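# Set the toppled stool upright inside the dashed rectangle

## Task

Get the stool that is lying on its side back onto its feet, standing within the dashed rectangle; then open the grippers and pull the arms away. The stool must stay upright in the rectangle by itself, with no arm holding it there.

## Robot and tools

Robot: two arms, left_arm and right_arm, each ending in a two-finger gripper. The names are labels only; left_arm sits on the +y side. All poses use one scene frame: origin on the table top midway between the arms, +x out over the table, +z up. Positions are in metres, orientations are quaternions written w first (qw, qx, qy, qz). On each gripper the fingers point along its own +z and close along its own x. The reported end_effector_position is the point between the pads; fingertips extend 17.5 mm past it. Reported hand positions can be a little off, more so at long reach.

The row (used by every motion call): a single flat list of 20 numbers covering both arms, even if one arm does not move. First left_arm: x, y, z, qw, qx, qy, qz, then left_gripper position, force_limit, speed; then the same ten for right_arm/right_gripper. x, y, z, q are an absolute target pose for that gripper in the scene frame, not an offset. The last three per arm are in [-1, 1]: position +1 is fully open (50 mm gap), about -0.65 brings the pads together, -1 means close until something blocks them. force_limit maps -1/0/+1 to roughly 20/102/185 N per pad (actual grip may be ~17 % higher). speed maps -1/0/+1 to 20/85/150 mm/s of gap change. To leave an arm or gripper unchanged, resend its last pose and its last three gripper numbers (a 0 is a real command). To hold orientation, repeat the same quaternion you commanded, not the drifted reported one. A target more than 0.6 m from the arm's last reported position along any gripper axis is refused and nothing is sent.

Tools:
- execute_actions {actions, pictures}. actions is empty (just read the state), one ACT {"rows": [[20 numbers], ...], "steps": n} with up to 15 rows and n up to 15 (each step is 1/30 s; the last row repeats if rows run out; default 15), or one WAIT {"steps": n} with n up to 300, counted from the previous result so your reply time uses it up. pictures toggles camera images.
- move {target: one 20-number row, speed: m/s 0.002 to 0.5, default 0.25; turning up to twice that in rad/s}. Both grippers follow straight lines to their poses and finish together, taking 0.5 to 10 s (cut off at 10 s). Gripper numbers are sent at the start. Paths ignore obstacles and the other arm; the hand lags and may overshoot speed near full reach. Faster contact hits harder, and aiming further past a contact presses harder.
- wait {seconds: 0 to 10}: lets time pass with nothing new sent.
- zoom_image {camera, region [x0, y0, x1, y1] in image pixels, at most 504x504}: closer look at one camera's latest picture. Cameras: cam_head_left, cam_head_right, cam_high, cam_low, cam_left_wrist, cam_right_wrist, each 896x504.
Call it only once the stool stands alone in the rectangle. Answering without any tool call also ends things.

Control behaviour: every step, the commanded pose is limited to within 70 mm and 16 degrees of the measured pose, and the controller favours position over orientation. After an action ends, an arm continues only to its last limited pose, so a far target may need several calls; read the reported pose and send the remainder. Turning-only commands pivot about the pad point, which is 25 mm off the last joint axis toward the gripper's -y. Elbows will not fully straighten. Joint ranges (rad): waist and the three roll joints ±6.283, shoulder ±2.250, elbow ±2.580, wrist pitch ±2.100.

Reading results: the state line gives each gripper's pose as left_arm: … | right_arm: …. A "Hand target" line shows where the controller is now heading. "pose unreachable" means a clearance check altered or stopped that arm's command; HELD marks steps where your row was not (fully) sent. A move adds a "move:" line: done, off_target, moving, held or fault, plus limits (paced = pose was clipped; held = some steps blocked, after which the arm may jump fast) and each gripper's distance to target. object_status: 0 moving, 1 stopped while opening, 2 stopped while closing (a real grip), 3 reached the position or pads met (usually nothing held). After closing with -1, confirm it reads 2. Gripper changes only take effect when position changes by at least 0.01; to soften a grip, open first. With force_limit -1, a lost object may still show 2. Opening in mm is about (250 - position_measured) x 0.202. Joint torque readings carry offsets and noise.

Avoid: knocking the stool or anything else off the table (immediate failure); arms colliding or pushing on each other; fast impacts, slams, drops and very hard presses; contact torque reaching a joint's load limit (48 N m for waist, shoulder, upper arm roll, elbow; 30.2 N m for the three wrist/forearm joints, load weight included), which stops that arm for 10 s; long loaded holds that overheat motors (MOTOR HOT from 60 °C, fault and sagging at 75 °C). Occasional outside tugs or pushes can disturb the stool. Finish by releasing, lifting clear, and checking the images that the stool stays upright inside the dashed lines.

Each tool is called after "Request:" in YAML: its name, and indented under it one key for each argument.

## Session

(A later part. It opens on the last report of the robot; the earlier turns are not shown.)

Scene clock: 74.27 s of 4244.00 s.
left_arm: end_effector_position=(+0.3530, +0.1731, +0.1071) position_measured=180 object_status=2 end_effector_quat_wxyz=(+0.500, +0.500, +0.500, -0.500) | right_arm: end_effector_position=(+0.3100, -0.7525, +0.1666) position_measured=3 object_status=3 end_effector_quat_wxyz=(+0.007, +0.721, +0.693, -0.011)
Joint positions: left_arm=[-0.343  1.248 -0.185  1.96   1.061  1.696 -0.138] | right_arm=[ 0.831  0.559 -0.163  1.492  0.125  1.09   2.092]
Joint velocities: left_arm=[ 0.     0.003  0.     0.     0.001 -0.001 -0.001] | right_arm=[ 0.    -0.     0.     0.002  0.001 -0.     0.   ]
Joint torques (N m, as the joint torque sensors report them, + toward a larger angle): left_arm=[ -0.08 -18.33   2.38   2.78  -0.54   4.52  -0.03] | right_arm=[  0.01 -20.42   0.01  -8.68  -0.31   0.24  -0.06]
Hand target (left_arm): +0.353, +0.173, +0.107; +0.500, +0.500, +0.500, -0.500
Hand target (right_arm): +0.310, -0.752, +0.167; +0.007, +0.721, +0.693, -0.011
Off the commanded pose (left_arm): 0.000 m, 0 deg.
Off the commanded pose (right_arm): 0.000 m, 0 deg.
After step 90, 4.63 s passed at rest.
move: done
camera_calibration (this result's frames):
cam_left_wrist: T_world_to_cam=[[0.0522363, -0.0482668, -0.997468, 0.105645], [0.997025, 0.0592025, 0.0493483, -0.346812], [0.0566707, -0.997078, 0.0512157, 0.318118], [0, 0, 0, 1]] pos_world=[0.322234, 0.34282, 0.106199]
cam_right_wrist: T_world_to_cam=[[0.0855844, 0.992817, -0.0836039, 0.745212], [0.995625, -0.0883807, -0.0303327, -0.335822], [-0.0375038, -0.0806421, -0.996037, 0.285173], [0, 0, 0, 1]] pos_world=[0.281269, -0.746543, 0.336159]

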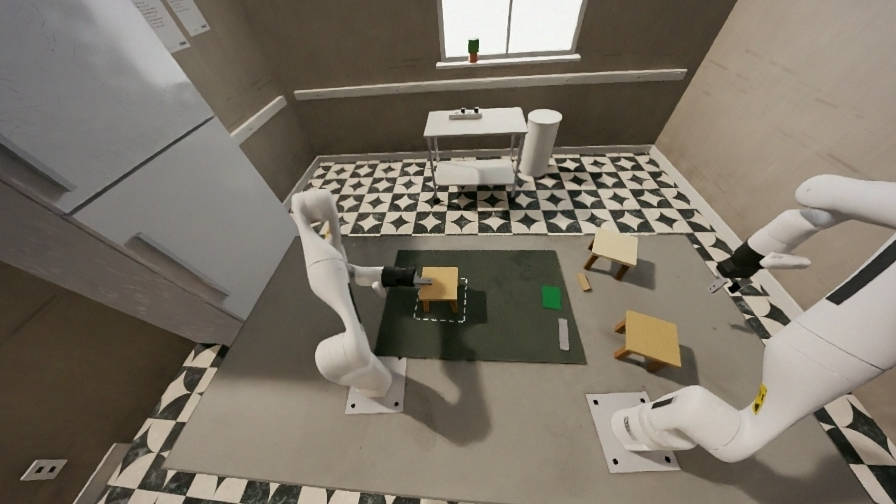

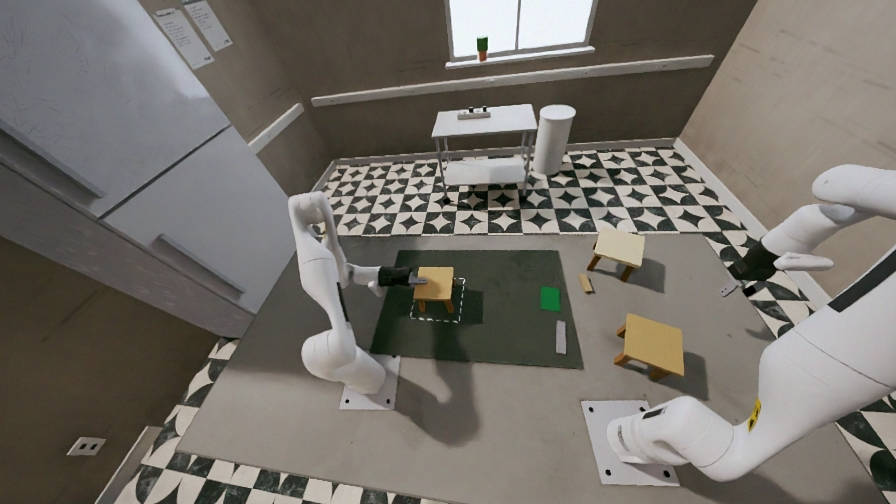

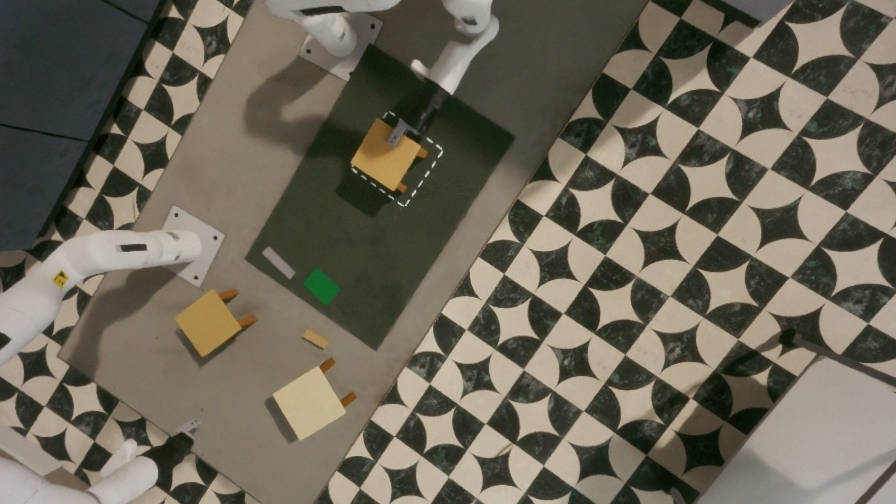

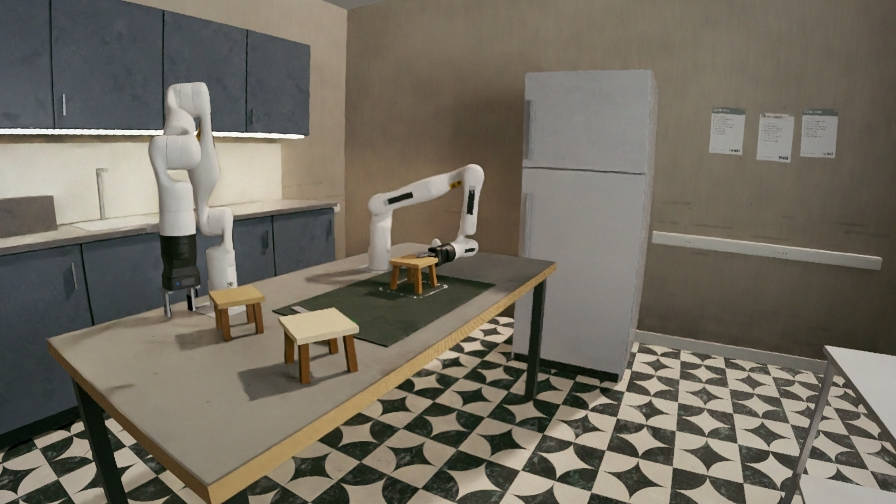

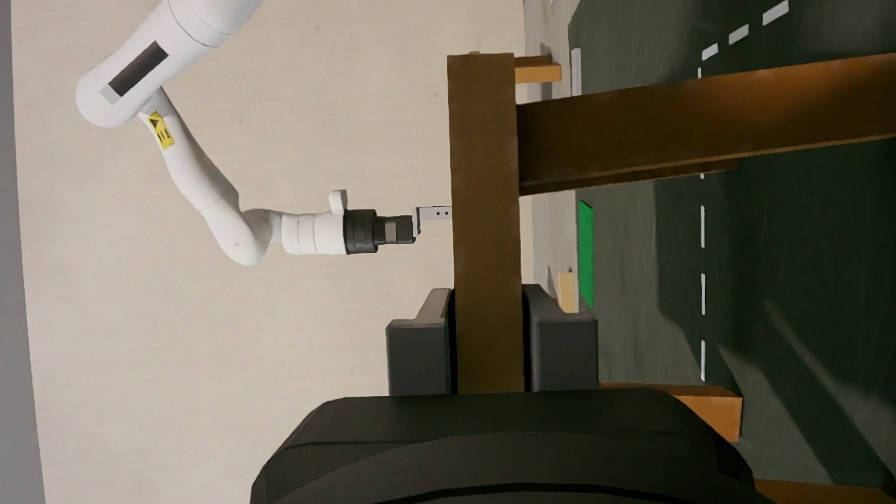

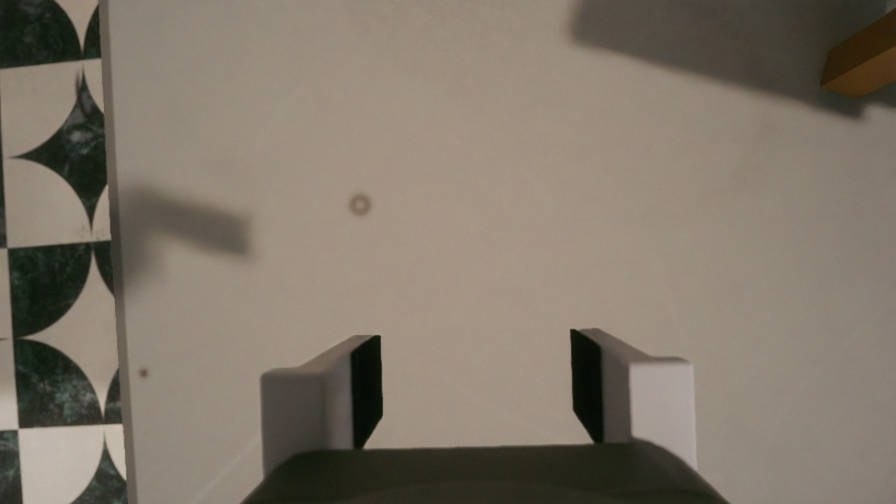

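Request:
move:
  target: [0.353,0.176,0.102,0.5,0.5,0.5,-0.5,-1,0.3,0,0.31,-0.7525,0.1666,0.007,0.721,0.693,-0.011,1,0,0]
  speed: 0.015

Request:
move:
  target: [0.353,0.176,0.102,0.5,0.5,0.5,-0.5,1,0.3,-0.5,0.31,-0.7525,0.1666,0.007,0.721,0.693,-0.011,1,0,0]

Request:
move:
  target: [0.353,0.36,0.12,0.5,0.5,0.5,-0.5,1,0.3,-0.5,0.31,-0.7525,0.1666,0.007,0.721,0.693,-0.011,1,0,0]

Scene clock: 83.43 s of 4244.00 s.
left_arm: end_effector_position=(+0.3532, +0.1746, +0.1059) position_measured=180 object_status=2 end_effector_quat_wxyz=(+0.502, +0.498, +0.498, -0.503) | right_arm: end_effector_position=(+0.3100, -0.7525, +0.1666) position_measured=3 object_status=3 end_effector_quat_wxyz=(+0.007, +0.721, +0.693, -0.011)
Joint positions: left_arm=[-0.346  1.259 -0.185  1.95   1.058  1.705 -0.14 ] | right_arm=[ 0.831  0.559 -0.163  1.492  0.125  1.09   2.092]
Joint velocities: left_arm=[ 0.004  0.002 -0.006  0.     0.003  0.007 -0.002] | right_arm=[ 0.    -0.001  0.001 -0.001  0.     0.    -0.   ]
Joint torques (N m, as the joint torque sensors report them, + toward a larger angle): left_arm=[ -0.58 -16.15  -0.5    0.33  -0.7    0.65  -0.73] | right_arm=[ -0.36 -20.25  -0.16  -8.72  -0.1    0.13  -0.12]
Hand target (left_arm): +0.353, +0.176, +0.102; +0.500, +0.500, +0.500, -0.500
Hand target (right_arm): +0.310, -0.752, +0.167; +0.007, +0.721, +0.693, -0.011
Off the commanded pose (left_arm): 0.004 m, 1 deg.
Off the commanded pose (right_arm): 0.000 m, 0 deg.
After step 90, 5.47 s passed at rest.
move: off_target (left_arm)
camera_calibration (this result's frames):
cam_left_wrist: T_world_to_cam=[[0.0519685, -0.0581428, -0.996955, 0.106287], [0.997049, 0.0595123, 0.0485027, -0.347011], [0.056511, -0.996533, 0.061064, 0.318572], [0, 0, 0, 1]] pos_world=[0.322461, 0.344299, 0.103341]
cam_right_wrist: T_world_to_cam=[[0.0855845, 0.992817, -0.0836039, 0.745212], [0.995625, -0.0883808, -0.0303327, -0.335822], [-0.0375038, -0.0806421, -0.996037, 0.285173], [0, 0, 0, 1]] pos_world=[0.281269, -0.746543, 0.336159]

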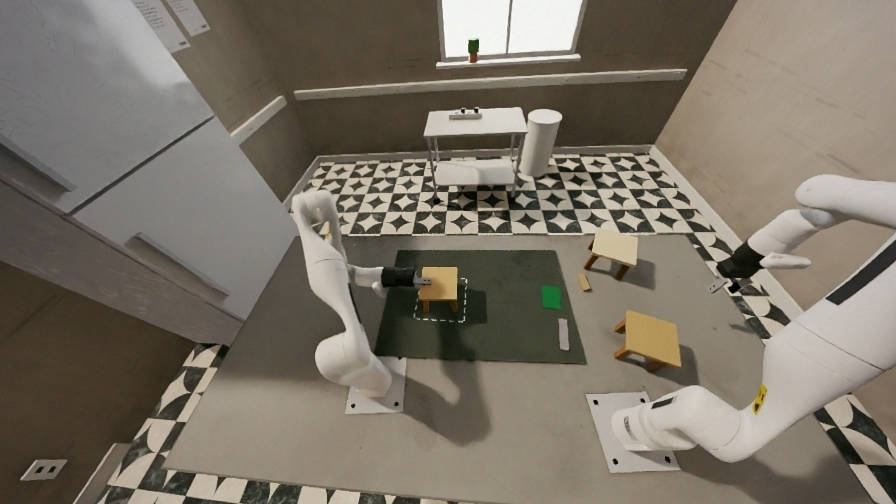

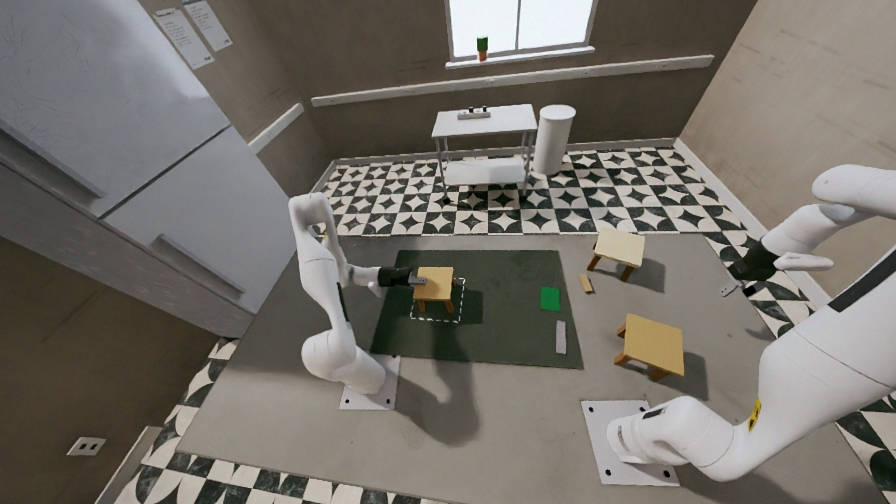

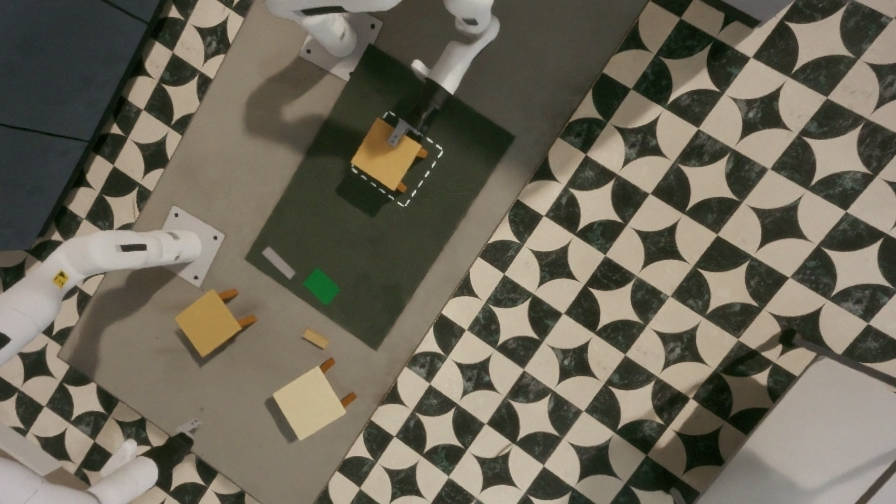

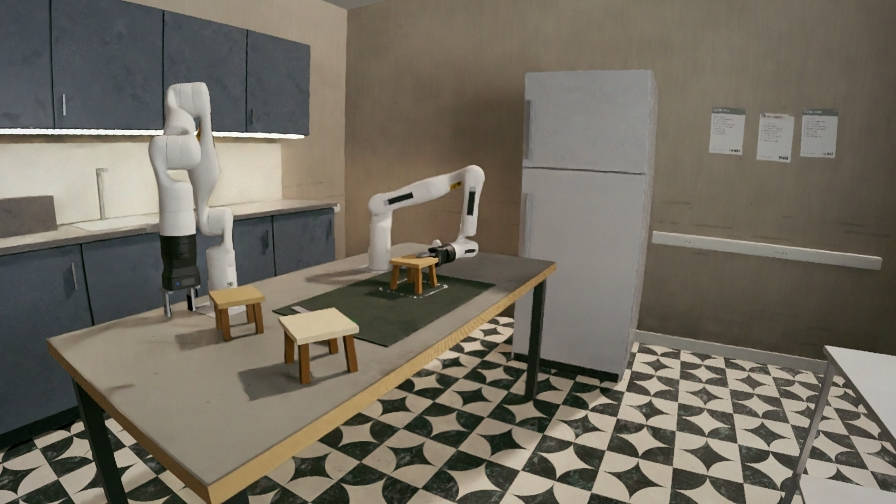

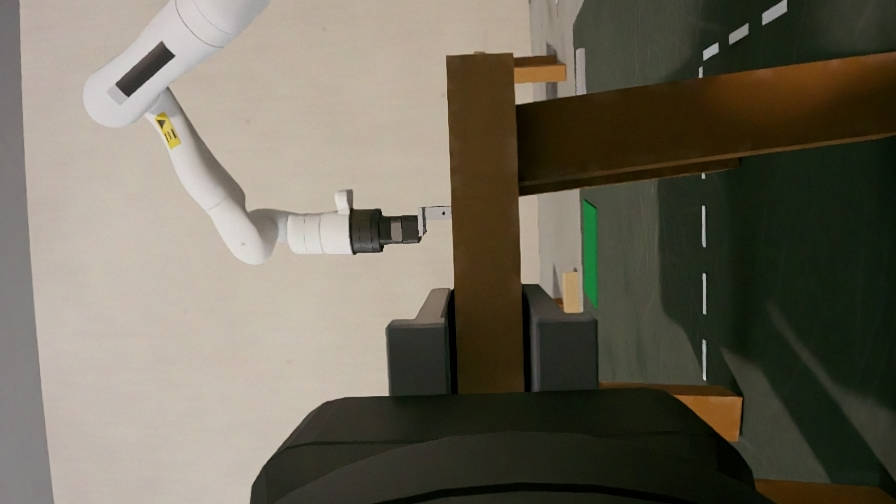

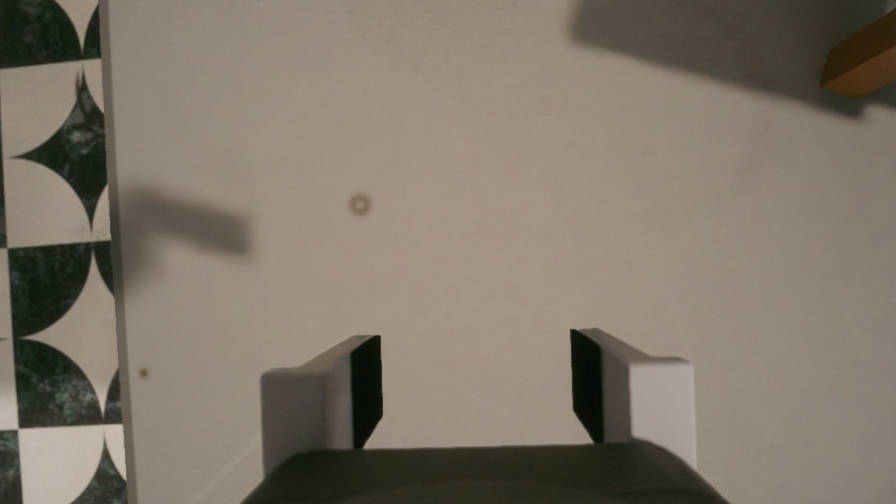

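Scene clock: 84.37 s of 4244.00 s.
left_arm: end_effector_position=(+0.3530, +0.1760, +0.1020) position_measured=3 object_status=3 end_effector_quat_wxyz=(+0.500, +0.500, +0.500, -0.500) | right_arm: end_effector_position=(+0.3100, -0.7525, +0.1666) position_measured=3 object_status=3 end_effector_quat_wxyz=(+0.007, +0.721, +0.693, -0.011)
Joint positions: left_arm=[-0.346  1.261 -0.19   1.947  1.058  1.699 -0.141] | right_arm=[ 0.831  0.559 -0.163  1.492  0.125  1.09   2.092]
Joint velocities: left_arm=[-0.     0.    -0.     0.003 -0.001 -0.    -0.001] | right_arm=[-0. -0.  0.  0. -0. -0. -0.]
Joint torques (N m, as the joint torque sensors report them, + toward a larger angle): left_arm=[ -0.2  -17.63   1.67   1.85  -0.47   3.4   -0.05] | right_arm=[ -0.35 -20.31  -0.06  -8.8   -0.13  -0.03  -0.15]
Hand target (left_arm): +0.353, +0.176, +0.102; +0.500, +0.500, +0.500, -0.500
Hand target (right_arm): +0.310, -0.752, +0.167; +0.007, +0.721, +0.693, -0.011
Off the commanded pose (left_arm): 0.000 m, 0 deg.
Off the commanded pose (right_arm): 0.000 m, 0 deg.
move: done
camera_calibration (this result's frames):
cam_left_wrist: T_world_to_cam=[[0.052055, -0.0484198, -0.99747, 0.100775], [0.99703, 0.0592944, 0.0491538, -0.346763], [0.0567644, -0.997066, 0.0513625, 0.321236], [0, 0, 0, 1]] pos_world=[0.322252, 0.345734, 0.101065]
cam_right_wrist: T_world_to_cam=[[0.0855845, 0.992817, -0.083604, 0.745212], [0.995625, -0.0883808, -0.0303325, -0.335822], [-0.0375036, -0.0806422, -0.996037, 0.285173], [0, 0, 0, 1]] pos_world=[0.281269, -0.746543, 0.336159]

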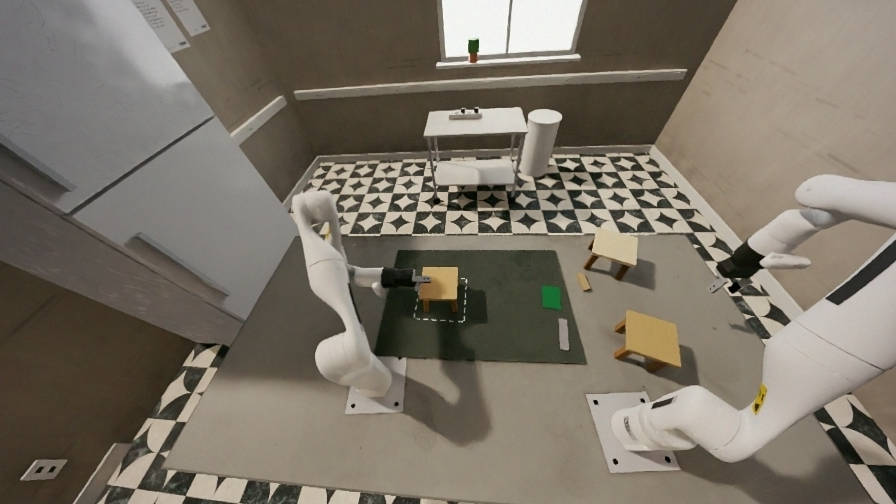

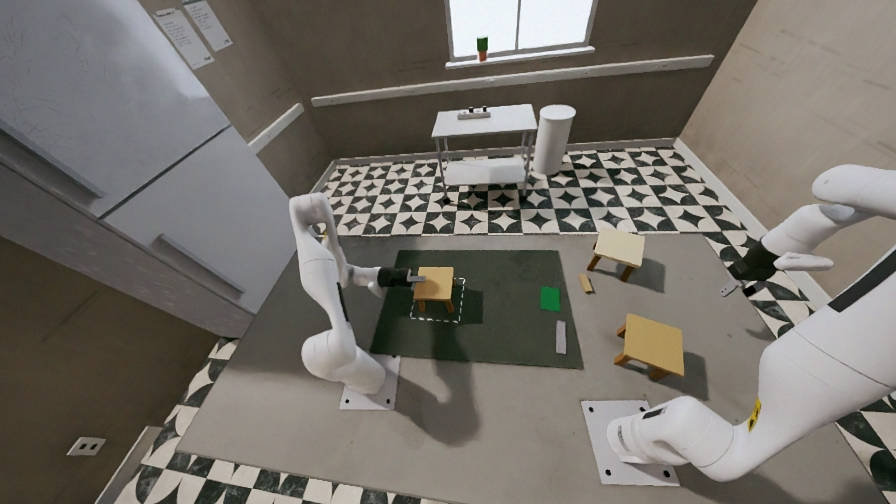

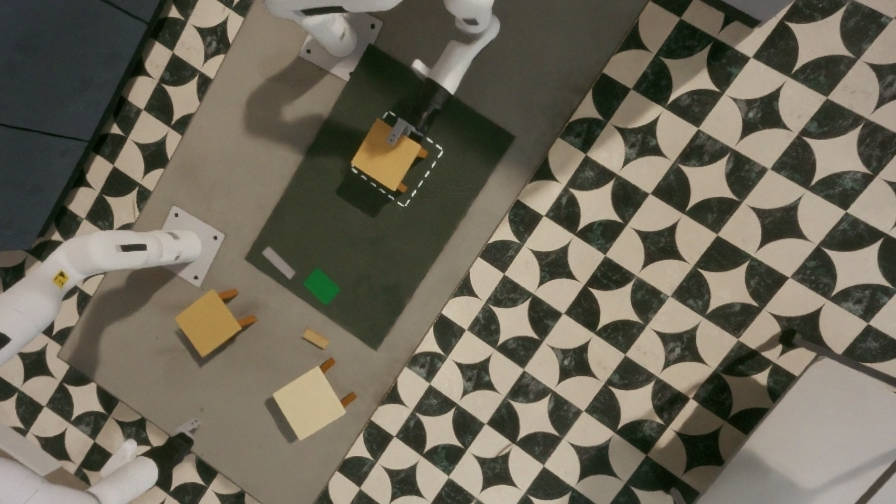

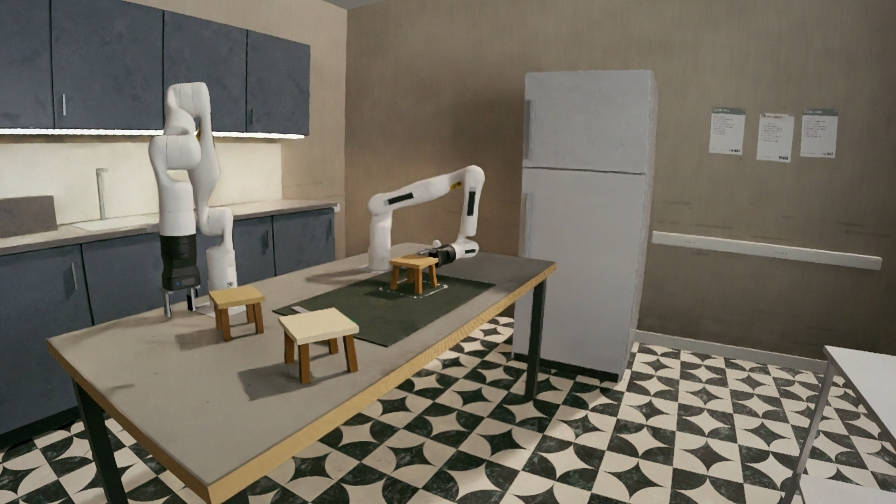

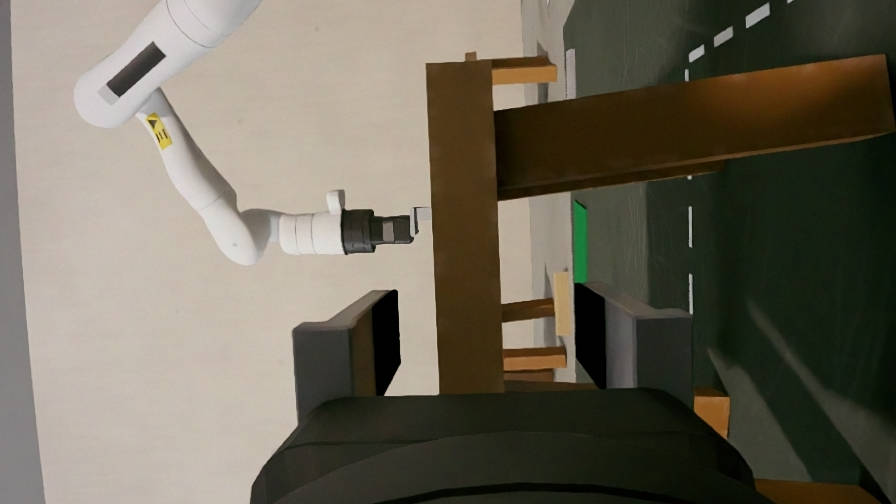

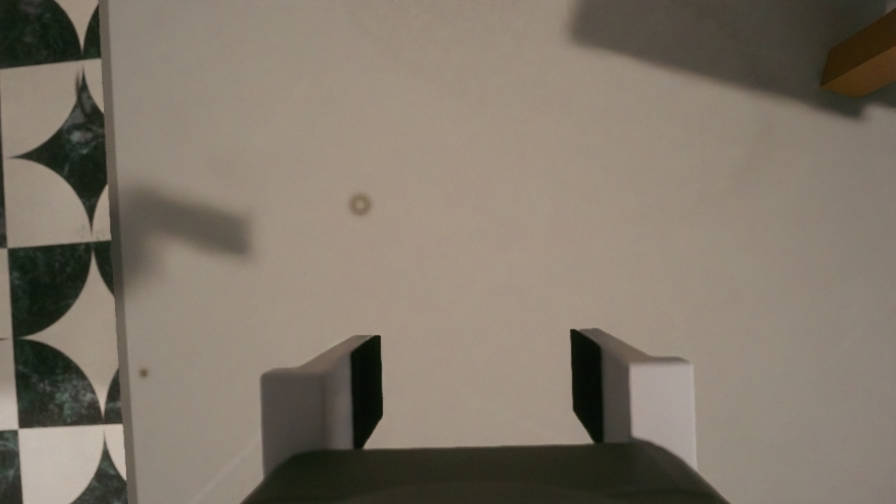

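Scene clock: 85.63 s of 4244.00 s.
left_arm: end_effector_position=(+0.3538, +0.3596, +0.1201) position_measured=3 object_status=3 end_effector_quat_wxyz=(+0.500, +0.500, +0.500, -0.500) | right_arm: end_effector_position=(+0.3100, -0.7525, +0.1666) position_measured=3 object_status=3 end_effector_quat_wxyz=(+0.007, +0.721, +0.693, -0.011)
Joint positions: left_arm=[-0.613  1.269 -0.299  1.567  0.825  1.995  0.03 ] | right_arm=[ 0.831  0.559 -0.163  1.492  0.125  1.09   2.092]
Joint velocities: left_arm=[-0.003  0.003 -0.    -0.002 -0.     0.002 -0.   ] | right_arm=[ 0.    -0.     0.    -0.002 -0.001 -0.001 -0.   ]
Joint torques (N m, as the joint torque sensors report them, + toward a larger angle): left_arm=[ -0.13 -20.24   0.02  -0.62   0.03   3.49  -0.16] | right_arm=[ -0.12 -20.44  -0.06  -8.62  -0.24   0.2    0.07]
Hand target (left_arm): +0.354, +0.360, +0.120; +0.500, +0.500, +0.500, -0.500
Hand target (right_arm): +0.310, -0.752, +0.167; +0.007, +0.721, +0.693, -0.011
Off the commanded pose (left_arm): 0.001 m, 0 deg.
Off the commanded pose (right_arm): 0.000 m, 0 deg.
move: done
camera_calibration (this result's frames):
cam_left_wrist: T_world_to_cam=[[0.0521656, -0.0492995, -0.997421, 0.127942], [0.996997, 0.0598045, 0.0491875, -0.359523], [0.0572253, -0.996992, 0.0522712, 0.503016], [0, 0, 0, 1]] pos_world=[0.322984, 0.529311, 0.119003]
cam_right_wrist: T_world_to_cam=[[0.0855843, 0.992817, -0.0836038, 0.745212], [0.995625, -0.0883806, -0.0303328, -0.335822], [-0.0375039, -0.080642, -0.996037, 0.285173], [0, 0, 0, 1]] pos_world=[0.281269, -0.746543, 0.336159]

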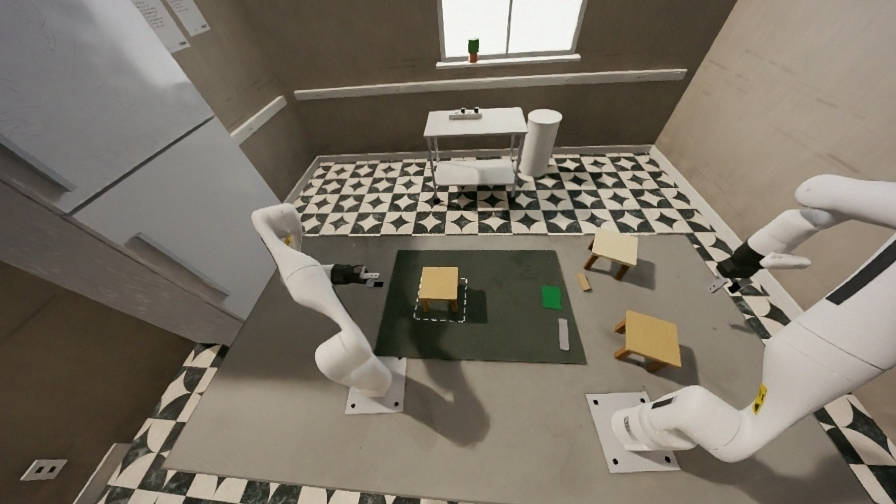

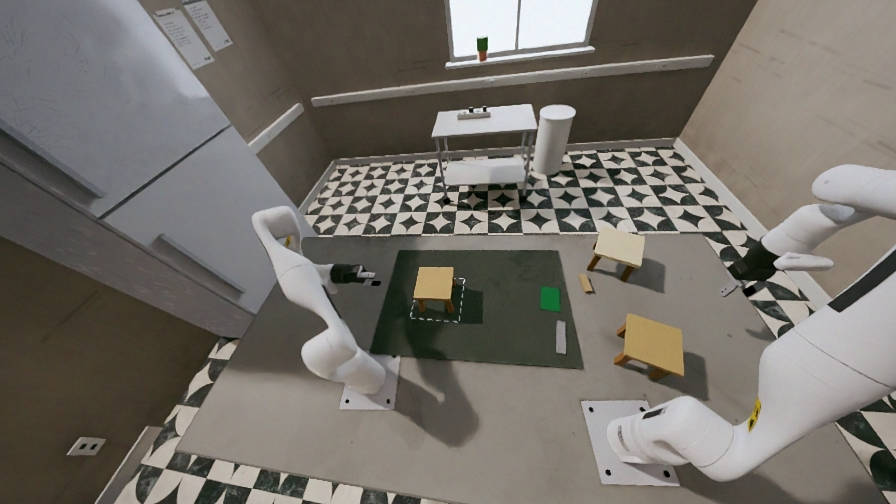

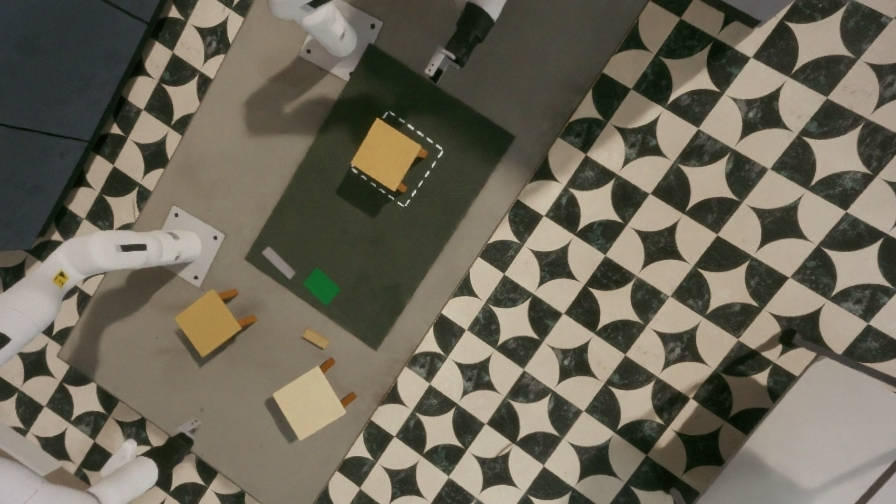

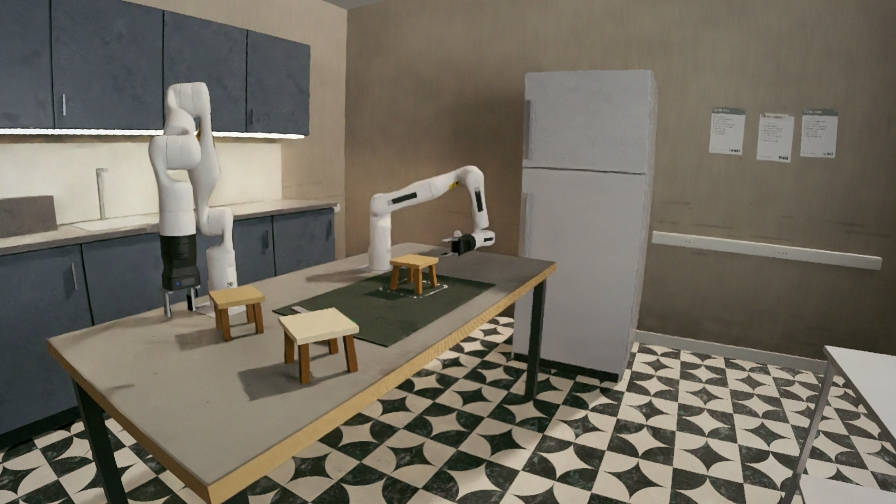

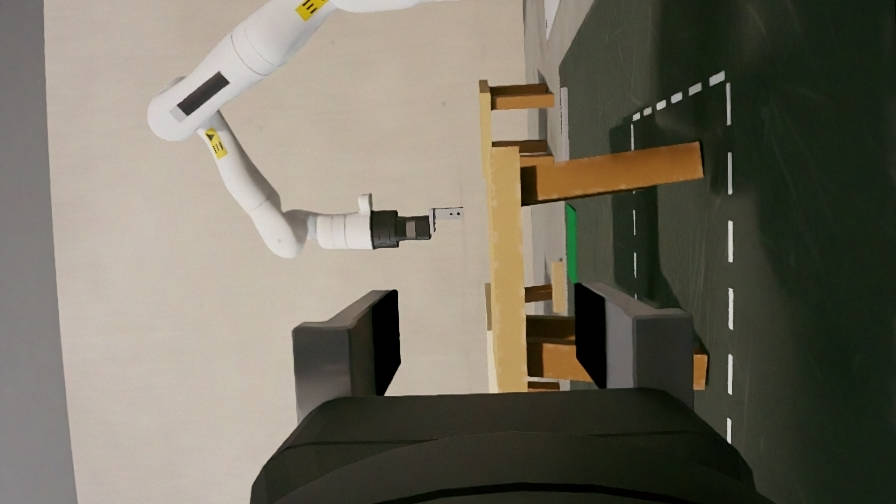

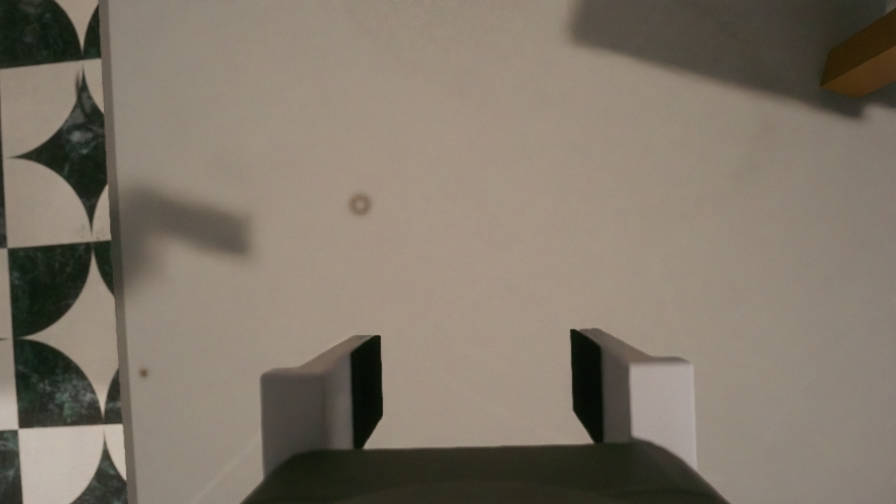

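Request:
finished_scene:
  scene: 2

The scene is finished: the task was done.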